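# Move red foam block or yellow sponge to desk

## Task

Look at the counter that stands behind the shelving. If a red foam block is sitting there, carry it to the desk and set it down; if no such block is there, carry the yellow sponge from the coffee table to the desk. All other objects must stay on whatever shelf, table or counter they started on. The coffee table must be standing upright when you finish, and the robot itself must not have fallen or be left leaning. The placed object has to rest on the desk by itself; if the robot is still holding or propping it, the job is not done.

## Robot and tools

Robot: TidyBot++, a wheeled base 0.54 m long, 0.50 m wide and 0.38 m tall on four driven casters, carrying one seven-joint arm with a two-finger gripper. The shoulder sits 0.12 m ahead of the base centre at 0.68 m height. Two cameras: base_camera and wrist_camera (the latter looks along the hand).

Frames: the base frame has its origin on the floor below the base centre, x ahead, y to the left, z up. hand_pose is reported in it and marks the point halfway between the finger pads; the hand's own z axis runs out along the fingers and the fingers close along its y axis. The odometry frame is wherever the base frame was when the scene began. base_odometry heading grows to the left, range -3.142 to 3.142; it counts wheel turns, so slip shows up as travel and drift of a few cm and degrees builds up. base_tilt is in degrees, positive when leaning forward or right; a small fixed bias of about 1 degree exists.

Tool execute_actions: argument actions is a list holding zero or one action. An empty list only reports state and pictures. An action may contain base, joints, or both, plus optional speeds; its parts start together. base takes exactly one relative command, an offset from where the base last measured itself: translate_m (metres, ahead positive, -2 to 2), strafe_m (metres, left positive, -2 to 2) or rotate_rad (radians, counter-clockwise seen from above positive, -6.3 to 6.3). joints is a dictionary of absolute targets by name, all in radians except the gripper: joint_1_rad (any angle; rotates the whole arm about vertical, positive is clockwise from above, i.e. opposite to rotate_rad), joint_2_rad shoulder -2.249 to 2.249, joint_3_rad any angle, joint_4_rad elbow -2.579 to 2.579, joint_5_rad any angle, joint_6_rad wrist -2.099 to 2.099, joint_7_rad any angle (with hand pointing down, positive is counter-clockwise from above; at 1.57 fingers open toward the robot's left and right), gripper_pos 0 (open) to 1 (shut). Finger gap is roughly 85 x (1 - gripper_pos) mm. Unbounded joints go the short way; for large turns send steps below half a revolution. speeds caps top speed for this action only: translate_m and strafe_m 0.05 to 0.5 m/s, rotate_rad 0.1 to 1.57 rad/s (defaults are the maxima). A base move needing over 8.667 s is refused; no action exceeds 15 s. Unknown keys or values out of range make the whole call rejected with no motion. cameras: list of base_camera, wrist_camera or all; omitted or null means all, [] means none.

Arm geometry with joint_1_rad 0, joint_3_rad 3.14, joint_5_rad 0 (near the start): arm in the vertical plane along x. Tilt from vertical, forward positive: upper arm (0.42 m) = joint_2_rad; forearm (0.31 m) = joint_2_rad - joint_4_rad; hand (0.31 m) = that minus joint_6_rad. Reach ahead of the shoulder is the sum of length x sin(angle), height is the sum of length x cos(angle). Folded at start, the hand points down and pokes up to 0.08 m past the base front. A downward-pointing hand reaches no higher than about 0.94 m, and only close in.

Result lines: base_status and joint_status describe how each commanded motion ended. done = reached (for the base: wheels turned the full amount, even if slipping). off_target = stopped short and may still push. contact_stop / time_out = target dropped, holding in place. For the base, a blocked drive can still report done while far short. "joint command not followed" with a "cause:" line means a self-collision check withheld arm targets (the gripper part still runs); those targets may be retried later until replaced. on_its_own lists motion you did not command. motor_effort gives percent of motor maximum, bracket = peak. gripper_pos 1 and done means nothing was grasped; off_target at a reading means an object stopped the fingers. ARM HIT = hard arm contact with base or itself. MOTOR HOT warns at 60 °C; OVER-TEMPERATURE FAULT means the arm sagged, and keys then read limit_stop_at_motor_heat: resend them. A torque fault freezes the arm for 10 s and skips the rest of the call.

Tool wait: seconds, 0 to 10; nothing new commanded, returns state and images. Tool zoom_image: camera (base_camera or wrist_camera) and region [x0, y0, x1, y1] in pixels from the top-left, at most 504 x 504, on that camera's most recent full image. Tool finished_scene: scene number (1 or 2); irreversible, reports success. Replying without a tool call ends everything.

Accuracy: friction leaves joints slightly off, hand typically 1 to 2 cm from the ideal; correct by sending last command + (desired - measured). Do not do that while holding a load by sending the reading itself, as the arm may sink. Loads cause sag. Trust camera images over hand_pose. Omitted joints may keep pushing toward old targets.

Avoid: driving while the arm is snagged on something high (tipping), sideways shoves with a raised hand, driving the arm into furniture (torque faults), knocking over the coffee table or shelf items, dropping or slamming objects. The robot keeps holding its last command while you think.

Each tool is called after "Emit:" as name(argument=value, ...), one argument or row to a line, values as JSON.

## Session

Emit:
execute_actions(
  actions=[],
)

Scene clock: 0.00 s.
base_odometry: x=+0.000 y=+0.000 heading=+0.000 (m, m, rad; odometry frame)
base_tilt: forward=-0.4 right=+0.5 (deg)
base_status: not commanded
joint_positions: joint_1_rad=+0.016 joint_2_rad=-0.382 joint_3_rad=+3.124 joint_4_rad=-2.537 joint_5_rad=-0.024 joint_6_rad=-0.876 joint_7_rad=+1.624 gripper_pos=+0.000
joint_status: not commanded
motor_effort: joint_1_rad=+0 joint_2_rad=-1 joint_3_rad=+1 joint_4_rad=+15 joint_5_rad=-1 joint_6_rad=+2 joint_7_rad=+0 (%)
hand_pose: x=+0.2589 y=+0.0065 z=+0.5896 quat_wxyz=(-0.005, +0.998, +0.020, +0.056) (m; base frame)
pictures: base_camera, wrist_camera
Images, in order (width x height): base_camera 644x364, wrist_camera 644x476.

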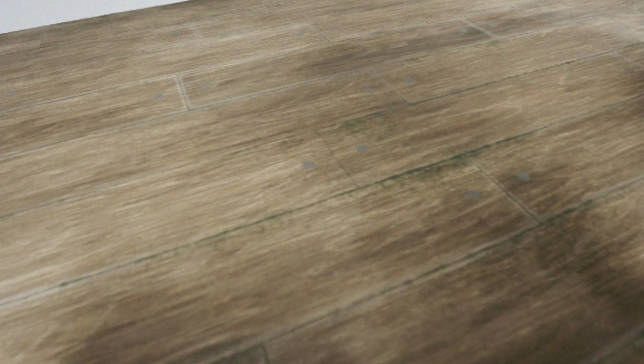

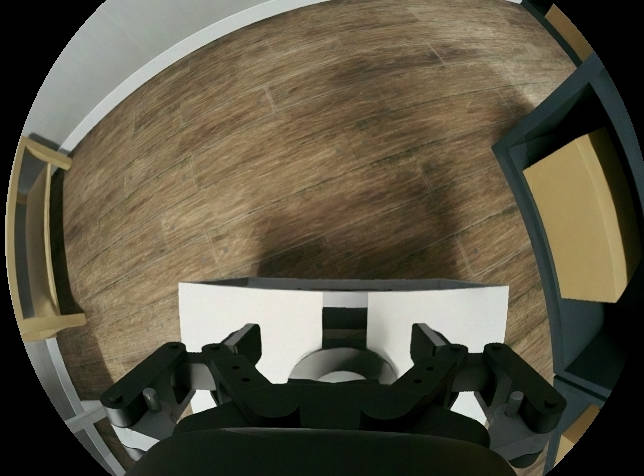

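Emit:
execute_actions(
  actions=[
    {"joints":{"joint_6_rad":0.3}},
  ],
  cameras=["wrist_camera"],
)

Emit:
execute_actions(
  actions=[
    {"joints":{"joint_1_rad":-1.5}},
  ],
  cameras=["wrist_camera"],
)

Emit:
execute_actions(
  actions=[
    {"joints":{"joint_1_rad":-3.0}},
  ],
  cameras=["wrist_camera"],
)

Scene clock: 3.33 s.
base_odometry: x=+0.000 y=+0.000 heading=+0.000 (m, m, rad; odometry frame)
base_tilt: forward=-0.4 right=+0.6 (deg)
base_status: not commanded
joint_positions: joint_1_rad=+0.016 joint_2_rad=-0.382 joint_3_rad=+3.124 joint_4_rad=-2.537 joint_5_rad=-0.024 joint_6_rad=+0.302 joint_7_rad=+1.624 gripper_pos=+0.000
joint_status: all done
motor_effort: joint_1_rad=+0(1) joint_2_rad=-6(6) joint_3_rad=+1(1) joint_4_rad=+20(20) joint_5_rad=+0(0) joint_6_rad=+9(10) joint_7_rad=+0(0) (%)
hand_pose: x=+0.5232 y=+0.0000 z=+0.8123 quat_wxyz=(+0.015, +0.799, +0.012, +0.601) (m; base frame)
pictures: wrist_camera
Images, in order (width x height): wrist_camera 644x476.

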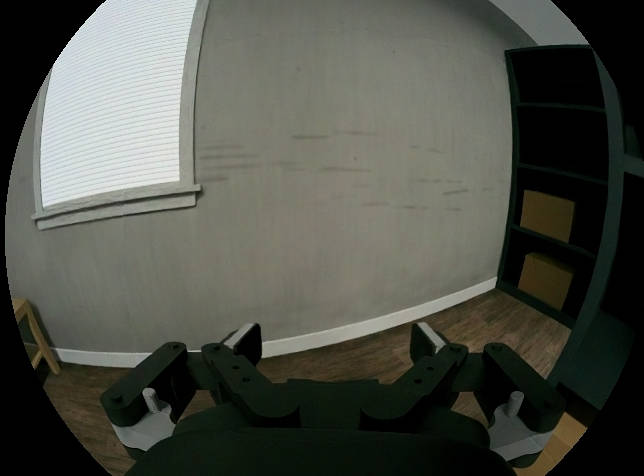

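Scene clock: 6.07 s.
base_odometry: x=+0.000 y=+0.000 heading=+0.000 (m, m, rad; odometry frame)
base_tilt: forward=-0.4 right=+0.5 (deg)
base_status: not commanded
joint_positions: joint_1_rad=-1.485 joint_2_rad=-0.382 joint_3_rad=+3.124 joint_4_rad=-2.537 joint_5_rad=-0.024 joint_6_rad=+0.302 joint_7_rad=+1.624 gripper_pos=+0.000
joint_status: all done
motor_effort: joint_1_rad=+0(0) joint_2_rad=-6(6) joint_3_rad=+1(2) joint_4_rad=+20(20) joint_5_rad=-1(0) joint_6_rad=+10(9) joint_7_rad=+1(0) (%)
hand_pose: x=+0.1470 y=+0.4033 z=+0.8123 quat_wxyz=(-0.399, +0.576, +0.554, +0.449) (m; base frame)
pictures: wrist_camera
Images, in order (width x height): wrist_camera 644x476.

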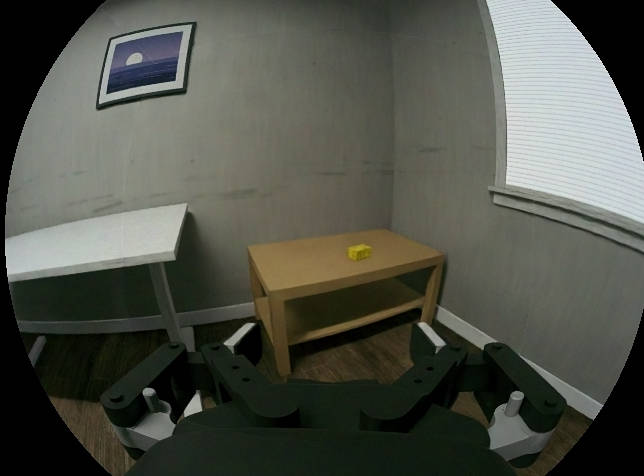

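Scene clock: 8.80 s.
base_odometry: x=+0.000 y=+0.000 heading=+0.000 (m, m, rad; odometry frame)
base_tilt: forward=-0.4 right=+0.6 (deg)
base_status: not commanded
joint_positions: joint_1_rad=-2.985 joint_2_rad=-0.382 joint_3_rad=+3.124 joint_4_rad=-2.537 joint_5_rad=-0.024 joint_6_rad=+0.302 joint_7_rad=+1.624 gripper_pos=+0.000
joint_status: all done
motor_effort: joint_1_rad=-1(0) joint_2_rad=-6(7) joint_3_rad=+1(1) joint_4_rad=+20(20) joint_5_rad=-1(0) joint_6_rad=+10(10) joint_7_rad=+0(0) (%)
hand_pose: x=-0.2813 y=+0.0565 z=+0.8123 quat_wxyz=(-0.598, +0.044, +0.798, +0.057) (m; base frame)
pictures: wrist_camera
Images, in order (width x height): wrist_camera 644x476.

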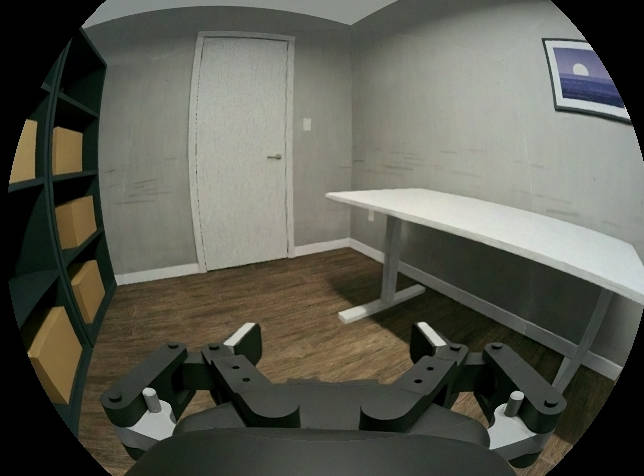

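Emit:
execute_actions(
  actions=[
    {"base":{"rotate_rad":-1.2},"joints":{"joint_1_rad":-1.0,"joint_6_rad":-0.2}},
  ],
)

Emit:
execute_actions(
  actions=[
    {"base":{"strafe_m":0.7},"joints":{"joint_1_rad":0}},
  ],
)

Scene clock: 16.00 s.
base_odometry: x=+0.000 y=+0.000 heading=-1.199 (m, m, rad; odometry frame)
base_tilt: forward=-0.4 right=+0.6 (deg)
base_status: done
joint_positions: joint_1_rad=-1.015 joint_2_rad=-0.382 joint_3_rad=+3.124 joint_4_rad=-2.537 joint_5_rad=-0.024 joint_6_rad=-0.179 joint_7_rad=+1.624 gripper_pos=+0.000
joint_status: all done
motor_effort: joint_1_rad=+0(1) joint_2_rad=-4(6) joint_3_rad=+1(2) joint_4_rad=+18(20) joint_5_rad=-1(1) joint_6_rad=+8(10) joint_7_rad=+0(1) (%)
hand_pose: x=+0.2864 y=+0.2848 z=+0.6839 quat_wxyz=(-0.188, +0.792, +0.467, +0.345) (m; base frame)
pictures: base_camera, wrist_camera
Images, in order (width x height): base_camera 644x364, wrist_camera 644x476.

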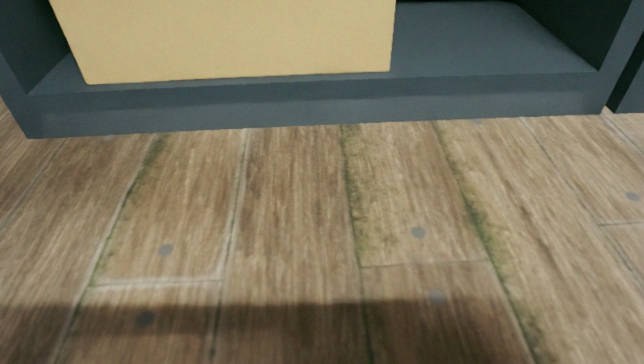

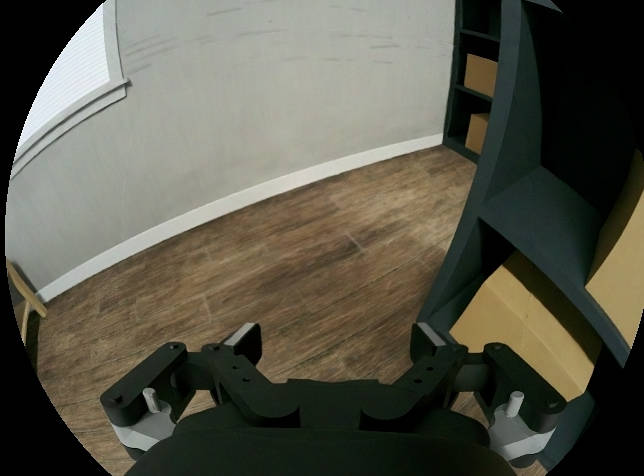

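Scene clock: 18.77 s.
base_odometry: x=+0.653 y=+0.253 heading=-1.200 (m, m, rad; odometry frame)
base_tilt: forward=-0.4 right=+0.5 (deg)
base_status: done
joint_positions: joint_1_rad=-0.016 joint_2_rad=-0.382 joint_3_rad=+3.124 joint_4_rad=-2.537 joint_5_rad=-0.024 joint_6_rad=-0.180 joint_7_rad=+1.624 gripper_pos=+0.000
joint_status: all done
motor_effort: joint_1_rad=-1(0) joint_2_rad=-4(5) joint_3_rad=+1(2) joint_4_rad=+18(19) joint_5_rad=-1(0) joint_6_rad=+8(8) joint_7_rad=+0(0) (%)
hand_pose: x=+0.4488 y=+0.0133 z=+0.6837 quat_wxyz=(+0.001, +0.919, +0.031, +0.393) (m; base frame)
pictures: base_camera, wrist_camera
Images, in order (width x height): base_camera 644x364, wrist_camera 644x476.

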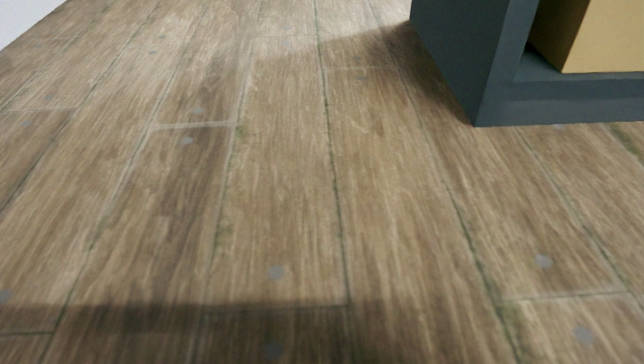

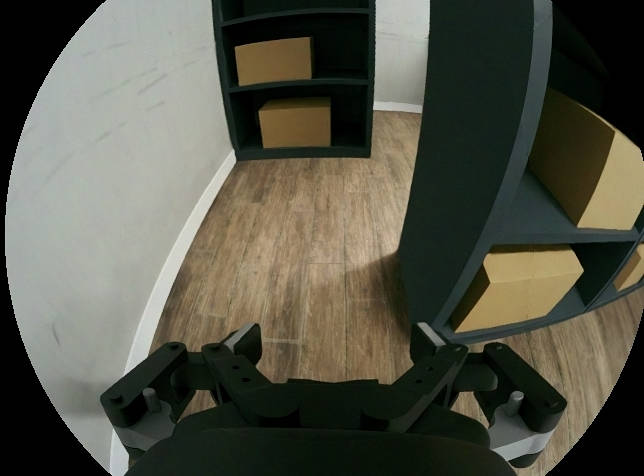

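Emit:
execute_actions(
  actions=[
    {"base":{"rotate_rad":0.08}},
  ],
  cameras=[],
)

Emit:
execute_actions(
  actions=[
    {"base":{"strafe_m":0.17}},
  ],
)

Emit:
execute_actions(
  actions=[
    {"base":{"translate_m":0.9}},
  ],
)

Scene clock: 21.40 s.
base_odometry: x=+0.653 y=+0.253 heading=-1.120 (m, m, rad; odometry frame)
base_tilt: forward=-0.4 right=+0.6 (deg)
base_status: done
joint_positions: joint_1_rad=-0.014 joint_2_rad=-0.382 joint_3_rad=+3.124 joint_4_rad=-2.537 joint_5_rad=-0.024 joint_6_rad=-0.180 joint_7_rad=+1.624 gripper_pos=+0.000
joint_status: not commanded
motor_effort: joint_1_rad=-1(1) joint_2_rad=-6(5) joint_3_rad=+1(1) joint_4_rad=+18(18) joint_5_rad=+0(1) joint_6_rad=+7(7) joint_7_rad=+0(0) (%)
hand_pose: x=+0.4488 y=+0.0125 z=+0.6837 quat_wxyz=(+0.001, +0.919, +0.029, +0.393) (m; base frame)
pictures: none
No camera images: the call's "cameras" was empty. Leave "cameras" out to get every camera's image.

Scene clock: 22.93 s.
base_odometry: x=+0.806 y=+0.328 heading=-1.119 (m, m, rad; odometry frame)
base_tilt: forward=-0.4 right=+0.5 (deg)
base_status: done
joint_positions: joint_1_rad=-0.014 joint_2_rad=-0.382 joint_3_rad=+3.124 joint_4_rad=-2.537 joint_5_rad=-0.024 joint_6_rad=-0.180 joint_7_rad=+1.624 gripper_pos=+0.000
joint_status: not commanded
motor_effort: joint_1_rad=+0(0) joint_2_rad=-5(6) joint_3_rad=+1(2) joint_4_rad=+18(19) joint_5_rad=+0(1) joint_6_rad=+7(7) joint_7_rad=+1(0) (%)
hand_pose: x=+0.4488 y=+0.0125 z=+0.6837 quat_wxyz=(+0.001, +0.919, +0.029, +0.393) (m; base frame)
pictures: base_camera, wrist_camera
Images, in order (width x height): base_camera 644x364, wrist_camera 644x476.

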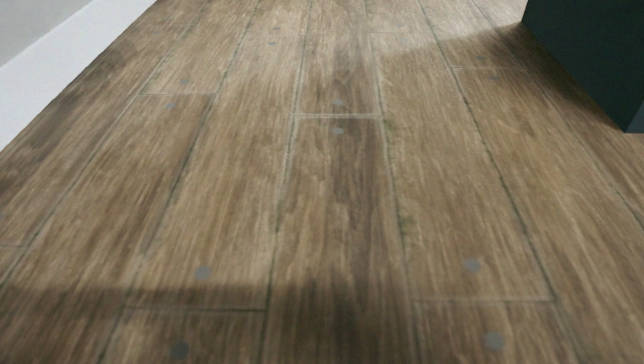

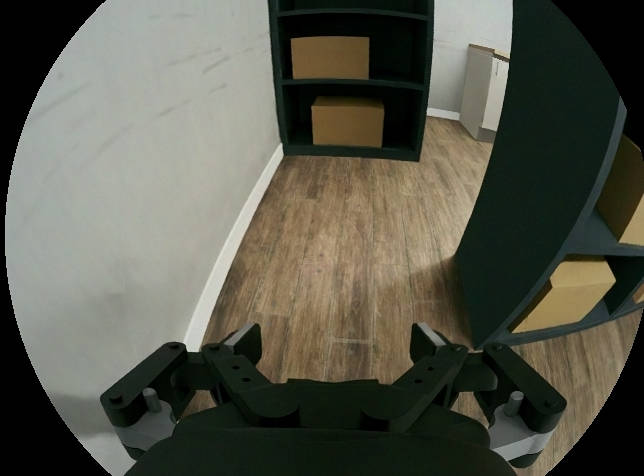

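Scene clock: 26.10 s.
base_odometry: x=+1.200 y=-0.482 heading=-1.118 (m, m, rad; odometry frame)
base_tilt: forward=-0.4 right=+0.5 (deg)
base_status: done
joint_positions: joint_1_rad=-0.014 joint_2_rad=-0.382 joint_3_rad=+3.124 joint_4_rad=-2.537 joint_5_rad=-0.024 joint_6_rad=-0.182 joint_7_rad=+1.624 gripper_pos=+0.000
joint_status: not commanded
motor_effort: joint_1_rad=+0(1) joint_2_rad=-6(7) joint_3_rad=+1(2) joint_4_rad=+18(19) joint_5_rad=+0(0) joint_6_rad=+7(8) joint_7_rad=+0(0) (%)
hand_pose: x=+0.4485 y=+0.0125 z=+0.6832 quat_wxyz=(+0.001, +0.920, +0.029, +0.392) (m; base frame)
pictures: base_camera, wrist_camera
Images, in order (width x height): base_camera 644x364, wrist_camera 644x476.

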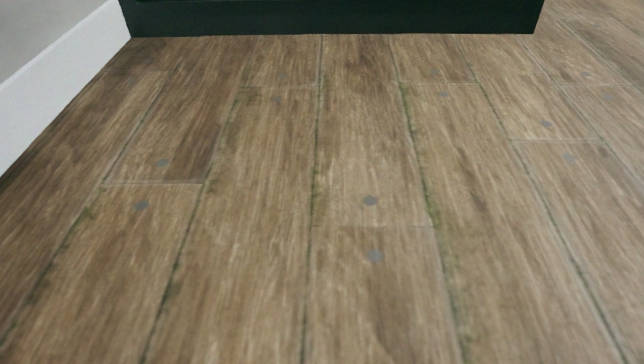

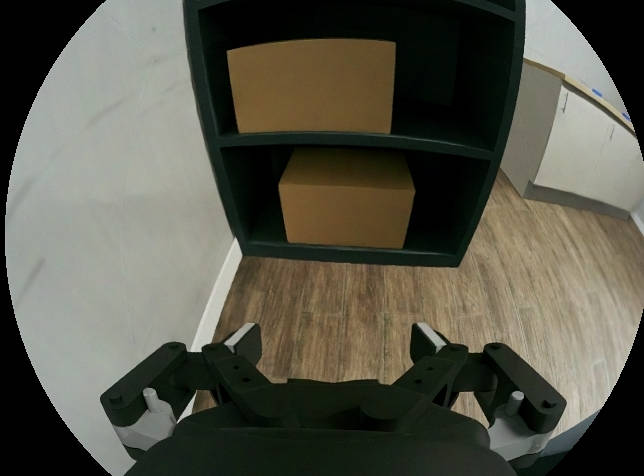

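Emit:
execute_actions(
  actions=[
    {"base":{"translate_m":0.2},"joints":{"joint_1_rad":0.9,"joint_2_rad":-0.2,"joint_4_rad":-0.6,"joint_6_rad":-1.5}},
  ],
)

Scene clock: 32.13 s.
base_odometry: x=+1.288 y=-0.662 heading=-1.118 (m, m, rad; odometry frame)
base_tilt: forward=-0.4 right=+0.6 (deg)
base_status: done
joint_positions: joint_1_rad=+0.883 joint_2_rad=-0.212 joint_3_rad=+3.124 joint_4_rad=-0.622 joint_5_rad=-0.024 joint_6_rad=-1.479 joint_7_rad=+1.624 gripper_pos=+0.000
joint_status: all done
motor_effort: joint_1_rad=+0(1) joint_2_rad=-5(15) joint_3_rad=+0(2) joint_4_rad=+12(22) joint_5_rad=-1(0) joint_6_rad=+9(10) joint_7_rad=+0(0) (%)
hand_pose: x=+0.3425 y=-0.2458 z=+1.2841 quat_wxyz=(+0.252, +0.747, -0.314, +0.529) (m; base frame)
pictures: base_camera, wrist_camera
Images, in order (width x height): base_camera 644x364, wrist_camera 644x476.

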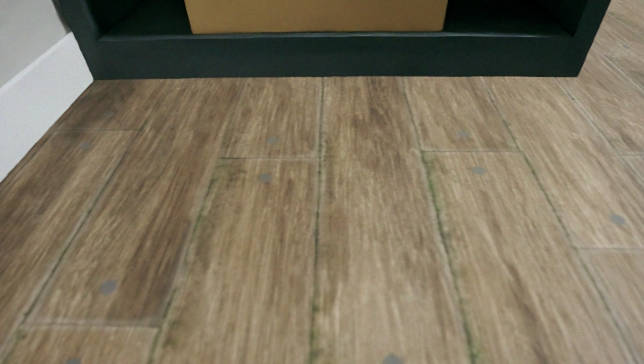

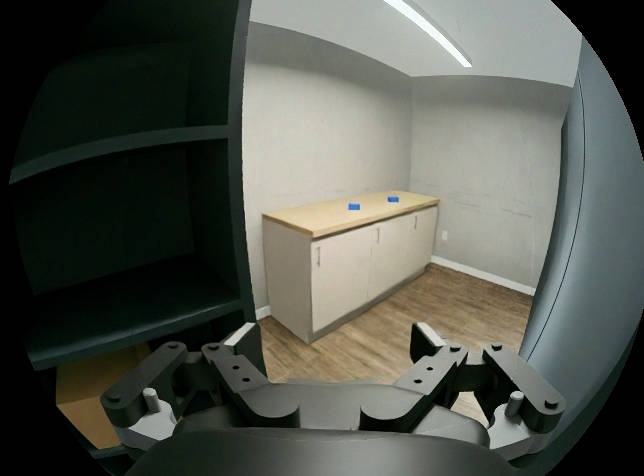

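Emit:
zoom_image(
  camera="wrist_camera",
  region=[255, 170, 455, 260],
)

Region (255, 170, 455, 260) of wrist_camera's 644x476 image, scaled by 2.520; it fills the top 227 rows of this view, and the rest is white.

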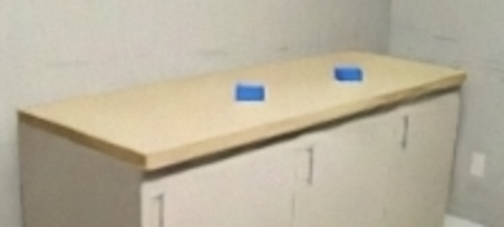

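The counter holds only two blue blocks, so I'm fetching the sponge.

Emit:
execute_actions(
  actions=[
    {"base":{"translate_m":-1.25},"joints":{"joint_1_rad":0,"joint_2_rad":-0.3,"joint_4_rad":-2.2,"joint_6_rad":-0.7}},
  ],
)

Emit:
execute_actions(
  actions=[
    {"base":{"rotate_rad":-3.17}},
  ],
)

Scene clock: 39.90 s.
base_odometry: x=+0.741 y=+0.463 heading=-1.118 (m, m, rad; odometry frame)
base_tilt: forward=-0.4 right=+0.6 (deg)
base_status: done
joint_positions: joint_1_rad=+0.016 joint_2_rad=-0.297 joint_3_rad=+3.125 joint_4_rad=-2.180 joint_5_rad=-0.024 joint_6_rad=-0.721 joint_7_rad=+1.624 gripper_pos=+0.000
joint_status: all done
motor_effort: joint_1_rad=+0(1) joint_2_rad=-9(15) joint_3_rad=+1(3) joint_4_rad=+19(22) joint_5_rad=+0(2) joint_6_rad=+6(9) joint_7_rad=+0(0) (%)
hand_pose: x=+0.4544 y=+0.0062 z=+0.7205 quat_wxyz=(-0.001, +0.964, +0.019, +0.266) (m; base frame)
pictures: base_camera, wrist_camera
Images, in order (width x height): base_camera 644x364, wrist_camera 644x476.

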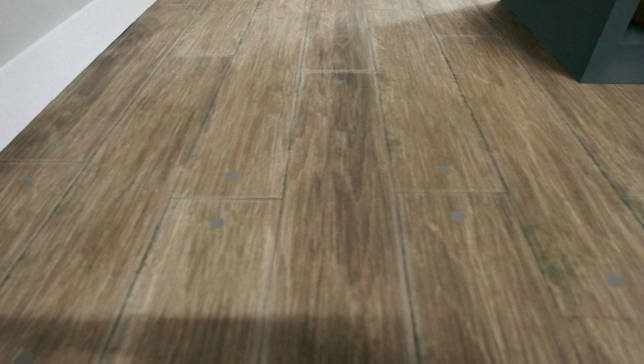

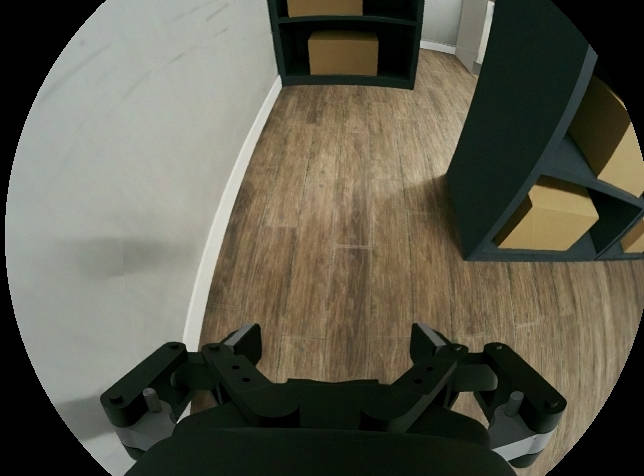

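Scene clock: 43.20 s.
base_odometry: x=+0.741 y=+0.463 heading=+1.996 (m, m, rad; odometry frame)
base_tilt: forward=-0.4 right=+0.5 (deg)
base_status: done
joint_positions: joint_1_rad=+0.013 joint_2_rad=-0.297 joint_3_rad=+3.125 joint_4_rad=-2.180 joint_5_rad=-0.024 joint_6_rad=-0.717 joint_7_rad=+1.624 gripper_pos=+0.000
joint_status: not commanded
motor_effort: joint_1_rad=+0(1) joint_2_rad=-8(10) joint_3_rad=+1(3) joint_4_rad=+19(19) joint_5_rad=-1(1) joint_6_rad=+5(6) joint_7_rad=+1(0) (%)
hand_pose: x=+0.4555 y=+0.0074 z=+0.7212 quat_wxyz=(-0.001, +0.963, +0.021, +0.268) (m; base frame)
pictures: base_camera, wrist_camera
Images, in order (width x height): base_camera 644x364, wrist_camera 644x476.

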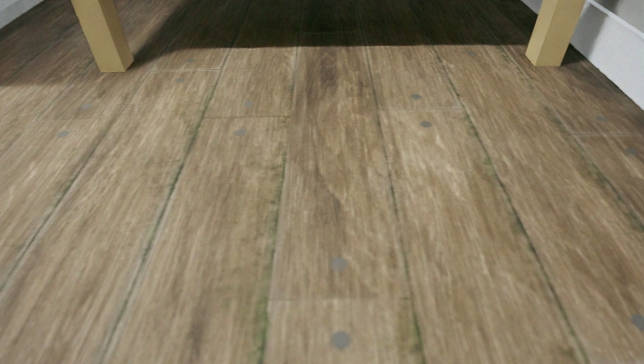

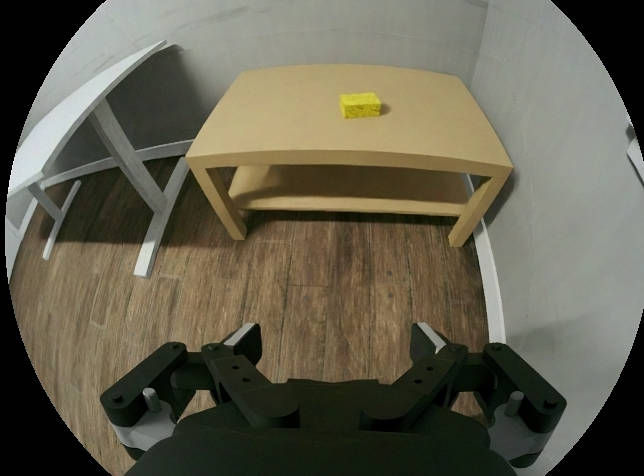

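Emit:
execute_actions(
  actions=[
    {"base":{"translate_m":0.52},"joints":{"joint_1_rad":0.0,"joint_2_rad":0.458,"joint_4_rad":-1.431,"joint_6_rad":-1.253,"joint_7_rad":1.57}},
  ],
)

Scene clock: 47.87 s.
base_odometry: x=+0.527 y=+0.937 heading=+1.995 (m, m, rad; odometry frame)
base_tilt: forward=-0.4 right=+0.6 (deg)
base_status: done
joint_positions: joint_1_rad=+0.013 joint_2_rad=+0.463 joint_3_rad=+3.125 joint_4_rad=-1.452 joint_5_rad=-0.024 joint_6_rad=-1.231 joint_7_rad=+1.599 gripper_pos=+0.000
joint_status: all done
motor_effort: joint_1_rad=+0(0) joint_2_rad=-36(39) joint_3_rad=-1(1) joint_4_rad=+16(21) joint_5_rad=-1(1) joint_6_rad=+1(8) joint_7_rad=+0(0) (%)
hand_pose: x=+0.6011 y=+0.0095 z=+0.6412 quat_wxyz=(-0.015, +1.000, +0.011, -0.002) (m; base frame)
pictures: base_camera, wrist_camera
Images, in order (width x height): base_camera 644x364, wrist_camera 644x476.

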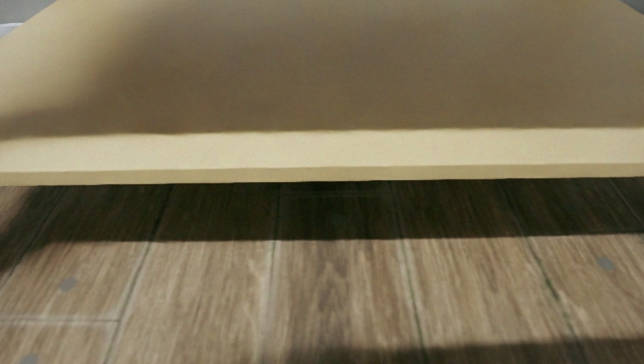

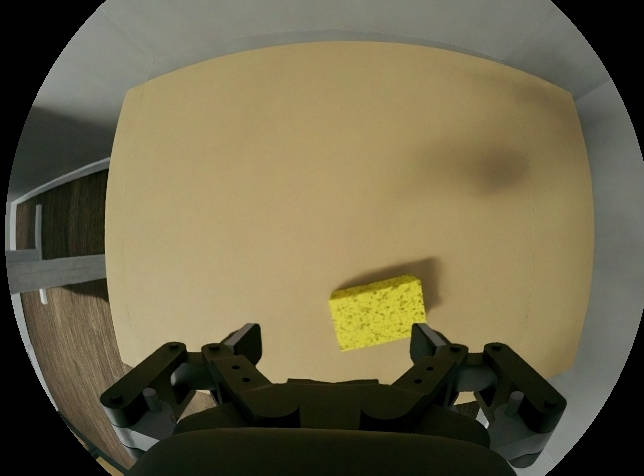

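Emit:
execute_actions(
  actions=[
    {"joints":{"joint_1_rad":0.128,"joint_2_rad":0.50,"joint_4_rad":-1.69,"joint_6_rad":-0.94,"joint_7_rad":0.32}},
  ],
  cameras=["wrist_camera"],
)

Scene clock: 52.43 s.
base_odometry: x=+0.527 y=+0.937 heading=+1.995 (m, m, rad; odometry frame)
base_tilt: forward=-0.4 right=+0.5 (deg)
base_status: not commanded
joint_positions: joint_1_rad=+0.115 joint_2_rad=+0.492 joint_3_rad=+3.125 joint_4_rad=-1.670 joint_5_rad=-0.024 joint_6_rad=-0.960 joint_7_rad=+0.331 gripper_pos=+0.000
joint_status: all done
motor_effort: joint_1_rad=+0(1) joint_2_rad=-36(37) joint_3_rad=+0(0) joint_4_rad=+14(16) joint_5_rad=-1(1) joint_6_rad=+1(1) joint_7_rad=+0(0) (%)
hand_pose: x=+0.5834 y=-0.0387 z=+0.5666 quat_wxyz=(-0.017, +0.779, -0.626, +0.001) (m; base frame)
pictures: wrist_camera
Images, in order (width x height): wrist_camera 644x476.

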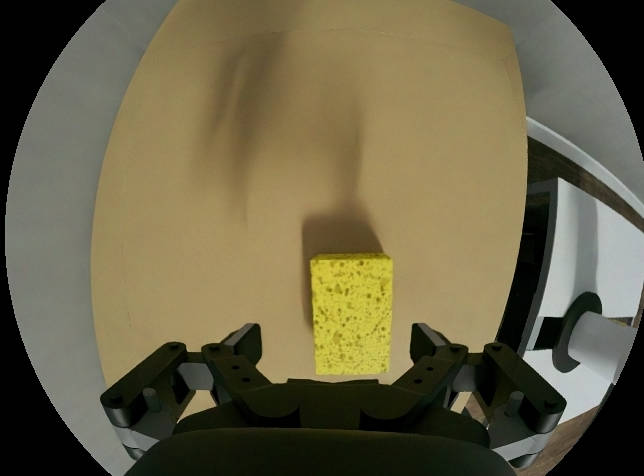

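Emit:
execute_actions(
  actions=[
    {"joints":{"joint_2_rad":0.545,"joint_4_rad":-1.755,"joint_6_rad":-0.848}},
  ],
  cameras=["wrist_camera"],
)

Scene clock: 55.00 s.
base_odometry: x=+0.527 y=+0.937 heading=+1.995 (m, m, rad; odometry frame)
base_tilt: forward=-0.4 right=+0.6 (deg)
base_status: not commanded
joint_positions: joint_1_rad=+0.115 joint_2_rad=+0.544 joint_3_rad=+3.125 joint_4_rad=-1.736 joint_5_rad=-0.024 joint_6_rad=-0.867 joint_7_rad=+0.331 gripper_pos=+0.000
joint_status: all done
motor_effort: joint_1_rad=+0(1) joint_2_rad=-35(38) joint_3_rad=+0(1) joint_4_rad=+13(14) joint_5_rad=+0(1) joint_6_rad=+1(0) joint_7_rad=+0(0) (%)
hand_pose: x=+0.5721 y=-0.0378 z=+0.5262 quat_wxyz=(-0.010, +0.779, -0.627, -0.009) (m; base frame)
pictures: wrist_camera
Images, in order (width x height): wrist_camera 644x476.

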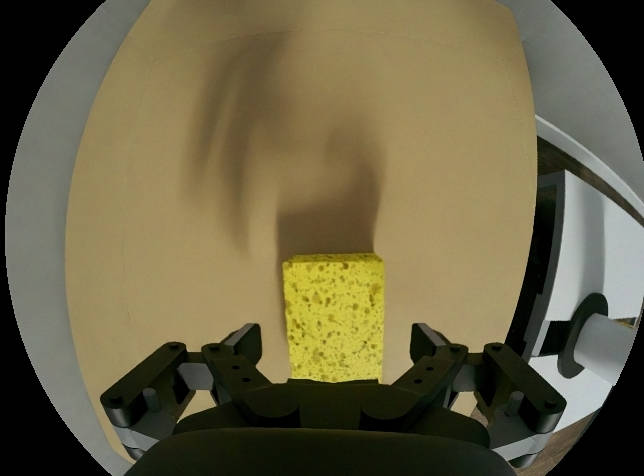

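Emit:
execute_actions(
  actions=[
    {"joints":{"joint_2_rad":0.62,"joint_4_rad":-1.803,"joint_6_rad":-0.72}},
  ],
  cameras=["wrist_camera"],
)

Emit:
execute_actions(
  actions=[
    {"joints":{"gripper_pos":1}},
  ],
  cameras=["wrist_camera"],
)

Scene clock: 57.47 s.
base_odometry: x=+0.527 y=+0.937 heading=+1.995 (m, m, rad; odometry frame)
base_tilt: forward=-0.3 right=+0.5 (deg)
base_status: not commanded
joint_positions: joint_1_rad=+0.115 joint_2_rad=+0.622 joint_3_rad=+3.125 joint_4_rad=-1.782 joint_5_rad=-0.024 joint_6_rad=-0.737 joint_7_rad=+0.331 gripper_pos=+0.000
joint_status: all done
motor_effort: joint_1_rad=+0(0) joint_2_rad=-37(39) joint_3_rad=+0(1) joint_4_rad=+11(13) joint_5_rad=+0(1) joint_6_rad=+1(1) joint_7_rad=+1(0) (%)
hand_pose: x=+0.5744 y=-0.0384 z=+0.4803 quat_wxyz=(-0.011, +0.778, -0.629, -0.006) (m; base frame)
pictures: wrist_camera
Images, in order (width x height): wrist_camera 644x476.

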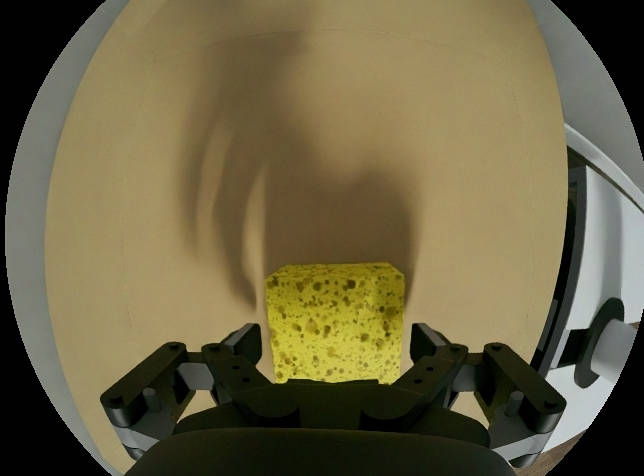

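Scene clock: 58.57 s.
base_odometry: x=+0.527 y=+0.937 heading=+1.995 (m, m, rad; odometry frame)
base_tilt: forward=-0.4 right=+0.5 (deg)
base_status: not commanded
joint_positions: joint_1_rad=+0.115 joint_2_rad=+0.617 joint_3_rad=+3.125 joint_4_rad=-1.782 joint_5_rad=-0.024 joint_6_rad=-0.737 joint_7_rad=+0.331 gripper_pos=+0.388
joint_status: gripper_pos off_target (ended at +0.388, target +1.000)
motor_effort: joint_1_rad=-1(1) joint_2_rad=-37(38) joint_3_rad=-1(1) joint_4_rad=+12(12) joint_5_rad=-1(1) joint_6_rad=+1(5) joint_7_rad=+0(0) (%)
hand_pose: x=+0.5752 y=-0.0385 z=+0.4824 quat_wxyz=(-0.012, +0.778, -0.628, -0.004) (m; base frame)
pictures: wrist_camera
Images, in order (width x height): wrist_camera 644x476.

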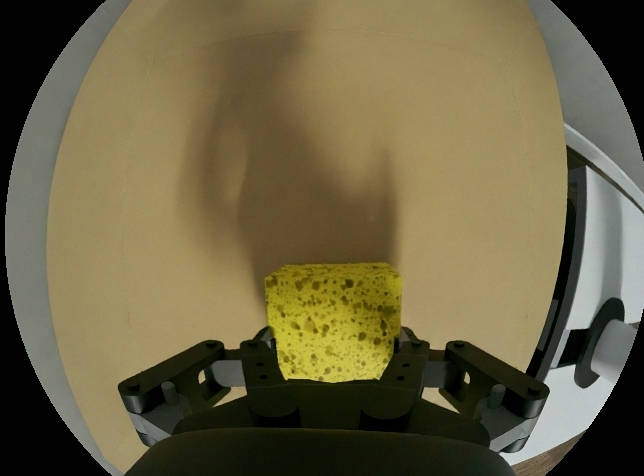

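Emit:
execute_actions(
  actions=[
    {"joints":{"joint_2_rad":0.37,"joint_4_rad":-0.84,"joint_6_rad":-1.9}},
  ],
  cameras=[],
)

Emit:
execute_actions(
  actions=[
    {"base":{"strafe_m":0.1},"joints":{"joint_1_rad":-1.1,"joint_7_rad":1.57}},
  ],
)

Scene clock: 63.63 s.
base_odometry: x=+0.527 y=+0.937 heading=+1.995 (m, m, rad; odometry frame)
base_tilt: forward=-0.4 right=+0.5 (deg)
base_status: not commanded
joint_positions: joint_1_rad=+0.115 joint_2_rad=+0.375 joint_3_rad=+3.125 joint_4_rad=-0.863 joint_5_rad=-0.024 joint_6_rad=-1.882 joint_7_rad=+0.331 gripper_pos=+0.388
joint_status: all done
motor_effort: joint_1_rad=-1(0) joint_2_rad=-34(40) joint_3_rad=+0(0) joint_4_rad=+17(17) joint_5_rad=-1(1) joint_6_rad=+1(0) joint_7_rad=+1(0) (%)
hand_pose: x=+0.5753 y=-0.0385 z=+0.8651 quat_wxyz=(-0.018, +0.786, -0.618, +0.001) (m; base frame)
pictures: none
No camera images: the call's "cameras" was empty. Leave "cameras" out to get every camera's image.

Scene clock: 66.13 s.
base_odometry: x=+0.436 y=+0.896 heading=+1.995 (m, m, rad; odometry frame)
base_tilt: forward=-0.4 right=+0.5 (deg)
base_status: done
joint_positions: joint_1_rad=-1.090 joint_2_rad=+0.375 joint_3_rad=+3.126 joint_4_rad=-0.863 joint_5_rad=-0.024 joint_6_rad=-1.882 joint_7_rad=+1.544 gripper_pos=+0.388
joint_status: all done
motor_effort: joint_1_rad=-1(3) joint_2_rad=-34(35) joint_3_rad=+0(2) joint_4_rad=+17(17) joint_5_rad=-1(2) joint_6_rad=+1(1) joint_7_rad=+0(1) (%)
hand_pose: x=+0.3181 y=+0.4123 z=+0.8651 quat_wxyz=(-0.018, +0.856, +0.516, +0.002) (m; base frame)
pictures: base_camera, wrist_camera
Images, in order (width x height): base_camera 644x364, wrist_camera 644x476.

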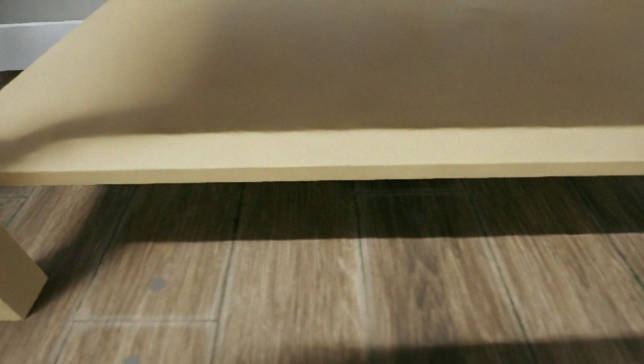

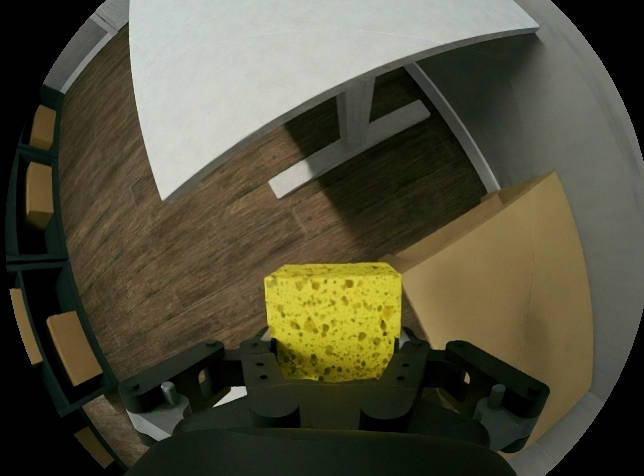

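Emit:
execute_actions(
  actions=[
    {"base":{"strafe_m":0.33},"joints":{"joint_1_rad":-1.03}},
  ],
  cameras=["wrist_camera"],
)

Scene clock: 70.90 s.
base_odometry: x=+0.135 y=+0.760 heading=+1.995 (m, m, rad; odometry frame)
base_tilt: forward=-0.4 right=+0.5 (deg)
base_status: done
joint_positions: joint_1_rad=-1.032 joint_2_rad=+0.376 joint_3_rad=+3.126 joint_4_rad=-0.862 joint_5_rad=-0.024 joint_6_rad=-1.883 joint_7_rad=+1.544 gripper_pos=+0.388
joint_status: all done
motor_effort: joint_1_rad=+0(3) joint_2_rad=-34(36) joint_3_rad=+0(1) joint_4_rad=+16(17) joint_5_rad=-1(2) joint_6_rad=+1(1) joint_7_rad=+0(1) (%)
hand_pose: x=+0.3417 y=+0.4001 z=+0.8647 quat_wxyz=(-0.018, +0.871, +0.491, +0.001) (m; base frame)
pictures: wrist_camera
Images, in order (width x height): wrist_camera 644x476.

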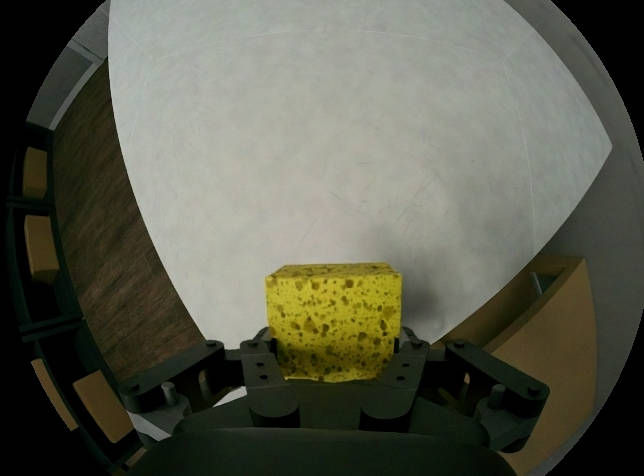

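Emit:
execute_actions(
  actions=[
    {"joints":{"joint_2_rad":0.475,"joint_4_rad":-0.955,"joint_6_rad":-1.705}},
  ],
  cameras=["wrist_camera"],
)

Emit:
execute_actions(
  actions=[
    {"joints":{"joint_2_rad":0.495,"joint_4_rad":-1.0,"joint_6_rad":-1.645}},
  ],
  cameras=["wrist_camera"],
)

Scene clock: 74.40 s.
base_odometry: x=+0.135 y=+0.760 heading=+1.995 (m, m, rad; odometry frame)
base_tilt: forward=-0.4 right=+0.5 (deg)
base_status: not commanded
joint_positions: joint_1_rad=-1.032 joint_2_rad=+0.481 joint_3_rad=+3.126 joint_4_rad=-0.938 joint_5_rad=-0.024 joint_6_rad=-1.719 joint_7_rad=+1.544 gripper_pos=+0.388
joint_status: all done
motor_effort: joint_1_rad=-1(1) joint_2_rad=-39(42) joint_3_rad=+0(1) joint_4_rad=+17(19) joint_5_rad=-1(1) joint_6_rad=+1(1) joint_7_rad=+0(0) (%)
hand_pose: x=+0.3657 y=+0.4421 z=+0.7913 quat_wxyz=(-0.014, +0.872, +0.489, -0.007) (m; base frame)
pictures: wrist_camera
Images, in order (width x height): wrist_camera 644x476.

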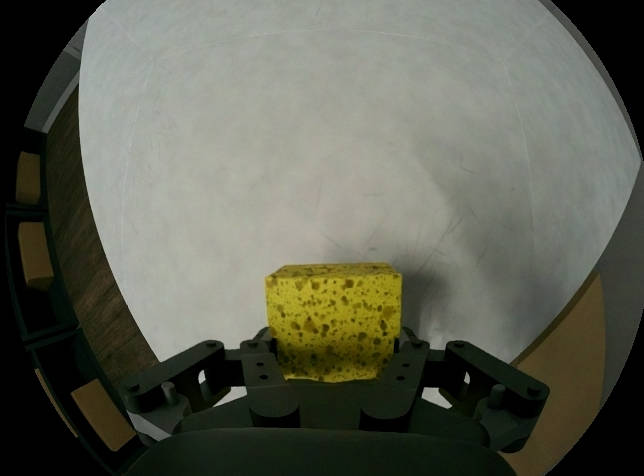

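Scene clock: 75.20 s.
base_odometry: x=+0.135 y=+0.760 heading=+1.995 (m, m, rad; odometry frame)
base_tilt: forward=-0.4 right=+0.5 (deg)
base_status: not commanded
joint_positions: joint_1_rad=-1.032 joint_2_rad=+0.492 joint_3_rad=+3.126 joint_4_rad=-0.979 joint_5_rad=-0.024 joint_6_rad=-1.663 joint_7_rad=+1.544 gripper_pos=+0.388
joint_status: all done
motor_effort: joint_1_rad=+0(1) joint_2_rad=-37(40) joint_3_rad=-1(0) joint_4_rad=+17(18) joint_5_rad=-1(1) joint_6_rad=+1(1) joint_7_rad=+0(0) (%)
hand_pose: x=+0.3693 y=+0.4486 z=+0.7732 quat_wxyz=(-0.016, +0.872, +0.489, -0.005) (m; base frame)
pictures: wrist_camera
Images, in order (width x height): wrist_camera 644x476.

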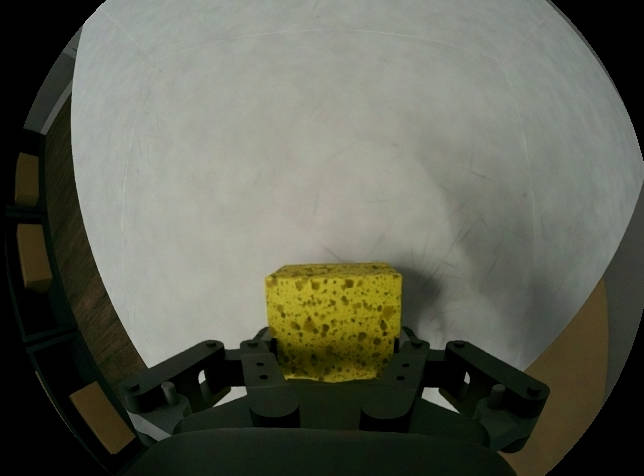

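Emit:
execute_actions(
  actions=[
    {"joints":{"joint_2_rad":0.515,"joint_4_rad":-1.04,"joint_6_rad":-1.59}},
  ],
  cameras=["wrist_camera"],
)

Scene clock: 77.40 s.
base_odometry: x=+0.135 y=+0.760 heading=+1.995 (m, m, rad; odometry frame)
base_tilt: forward=-0.4 right=+0.5 (deg)
base_status: not commanded
joint_positions: joint_1_rad=-1.032 joint_2_rad=+0.505 joint_3_rad=+3.126 joint_4_rad=-1.019 joint_5_rad=-0.024 joint_6_rad=-1.608 joint_7_rad=+1.544 gripper_pos=+0.388
joint_status: all done
motor_effort: joint_1_rad=+0(0) joint_2_rad=-37(41) joint_3_rad=+0(0) joint_4_rad=+15(17) joint_5_rad=-1(1) joint_6_rad=+1(1) joint_7_rad=+0(0) (%)
hand_pose: x=+0.3726 y=+0.4544 z=+0.7537 quat_wxyz=(-0.016, +0.873, +0.488, -0.004) (m; base frame)
pictures: wrist_camera
Images, in order (width x height): wrist_camera 644x476.

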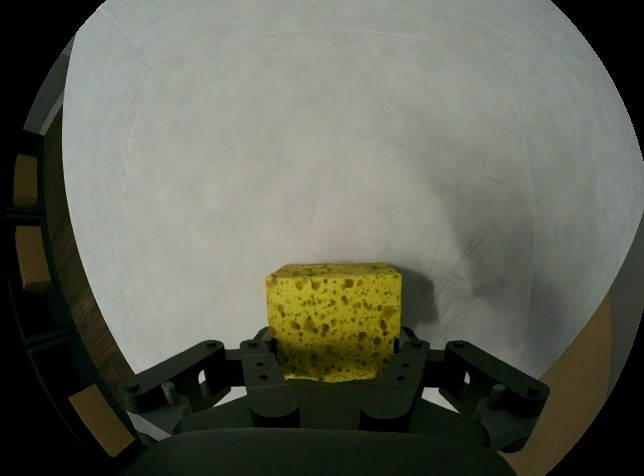

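Emit:
execute_actions(
  actions=[
    {"joints":{"joint_2_rad":0.53,"joint_4_rad":-1.085,"joint_6_rad":-1.535}},
  ],
  cameras=["wrist_camera"],
)

Scene clock: 79.57 s.
base_odometry: x=+0.135 y=+0.760 heading=+1.995 (m, m, rad; odometry frame)
base_tilt: forward=-0.4 right=+0.5 (deg)
base_status: not commanded
joint_positions: joint_1_rad=-1.032 joint_2_rad=+0.491 joint_3_rad=+3.126 joint_4_rad=-1.046 joint_5_rad=-0.024 joint_6_rad=-1.577 joint_7_rad=+1.544 gripper_pos=+0.388
joint_status: joint_2_rad off_target (ended at +0.491, target +0.530); the others done
motor_effort: joint_1_rad=-1(1) joint_2_rad=-29(38) joint_3_rad=-1(1) joint_4_rad=+14(17) joint_5_rad=-2(2) joint_6_rad=+4(7) joint_7_rad=+1(1) (%)
hand_pose: x=+0.3728 y=+0.4550 z=+0.7526 quat_wxyz=(-0.021, +0.873, +0.488, +0.004) (m; base frame)
pictures: wrist_camera
Images, in order (width x height): wrist_camera 644x476.

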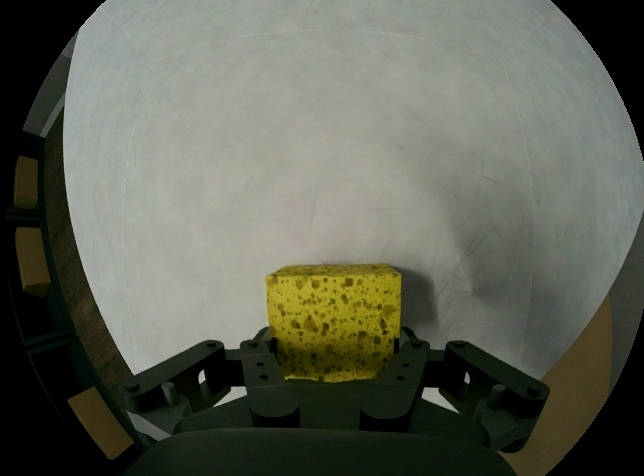

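The sponge is touching the desk. Releasing and lifting away.

Emit:
execute_actions(
  actions=[
    {"joints":{"gripper_pos":0,"joint_2_rad":0.495,"joint_4_rad":-1.05,"joint_6_rad":-1.577}},
  ],
  cameras=[],
)

Emit:
execute_actions(
  actions=[
    {"joints":{"joint_2_rad":0.45,"joint_4_rad":-0.8,"joint_6_rad":-1.85}},
  ],
  cameras=["wrist_camera"],
)

Scene clock: 83.77 s.
base_odometry: x=+0.135 y=+0.760 heading=+1.995 (m, m, rad; odometry frame)
base_tilt: forward=-0.4 right=+0.5 (deg)
base_status: not commanded
joint_positions: joint_1_rad=-1.032 joint_2_rad=+0.488 joint_3_rad=+3.126 joint_4_rad=-1.046 joint_5_rad=-0.024 joint_6_rad=-1.577 joint_7_rad=+1.544 gripper_pos=+0.000
joint_status: all done
motor_effort: joint_1_rad=+0(1) joint_2_rad=-39(39) joint_3_rad=-1(1) joint_4_rad=+17(18) joint_5_rad=-1(2) joint_6_rad=+1(5) joint_7_rad=+0(1) (%)
hand_pose: x=+0.3727 y=+0.4548 z=+0.7541 quat_wxyz=(-0.021, +0.873, +0.488, +0.005) (m; base frame)
pictures: none
No camera images: the call's "cameras" was empty. Leave "cameras" out to get every camera's image.

Scene clock: 85.07 s.
base_odometry: x=+0.135 y=+0.760 heading=+1.995 (m, m, rad; odometry frame)
base_tilt: forward=-0.4 right=+0.5 (deg)
base_status: not commanded
joint_positions: joint_1_rad=-1.032 joint_2_rad=+0.449 joint_3_rad=+3.126 joint_4_rad=-0.820 joint_5_rad=-0.024 joint_6_rad=-1.832 joint_7_rad=+1.544 gripper_pos=+0.000
joint_status: all done
motor_effort: joint_1_rad=+0(1) joint_2_rad=-35(41) joint_3_rad=+0(0) joint_4_rad=+17(18) joint_5_rad=-1(1) joint_6_rad=+2(2) joint_7_rad=+0(0) (%)
hand_pose: x=+0.3606 y=+0.4326 z=+0.8435 quat_wxyz=(-0.023, +0.871, +0.490, +0.010) (m; base frame)
pictures: wrist_camera
Images, in order (width x height): wrist_camera 644x476.

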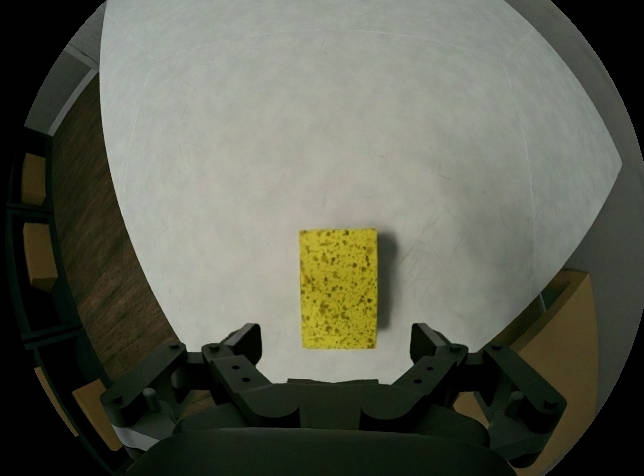

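Emit:
finished_scene(
  scene=1,
)

The scene is finished: the task was done.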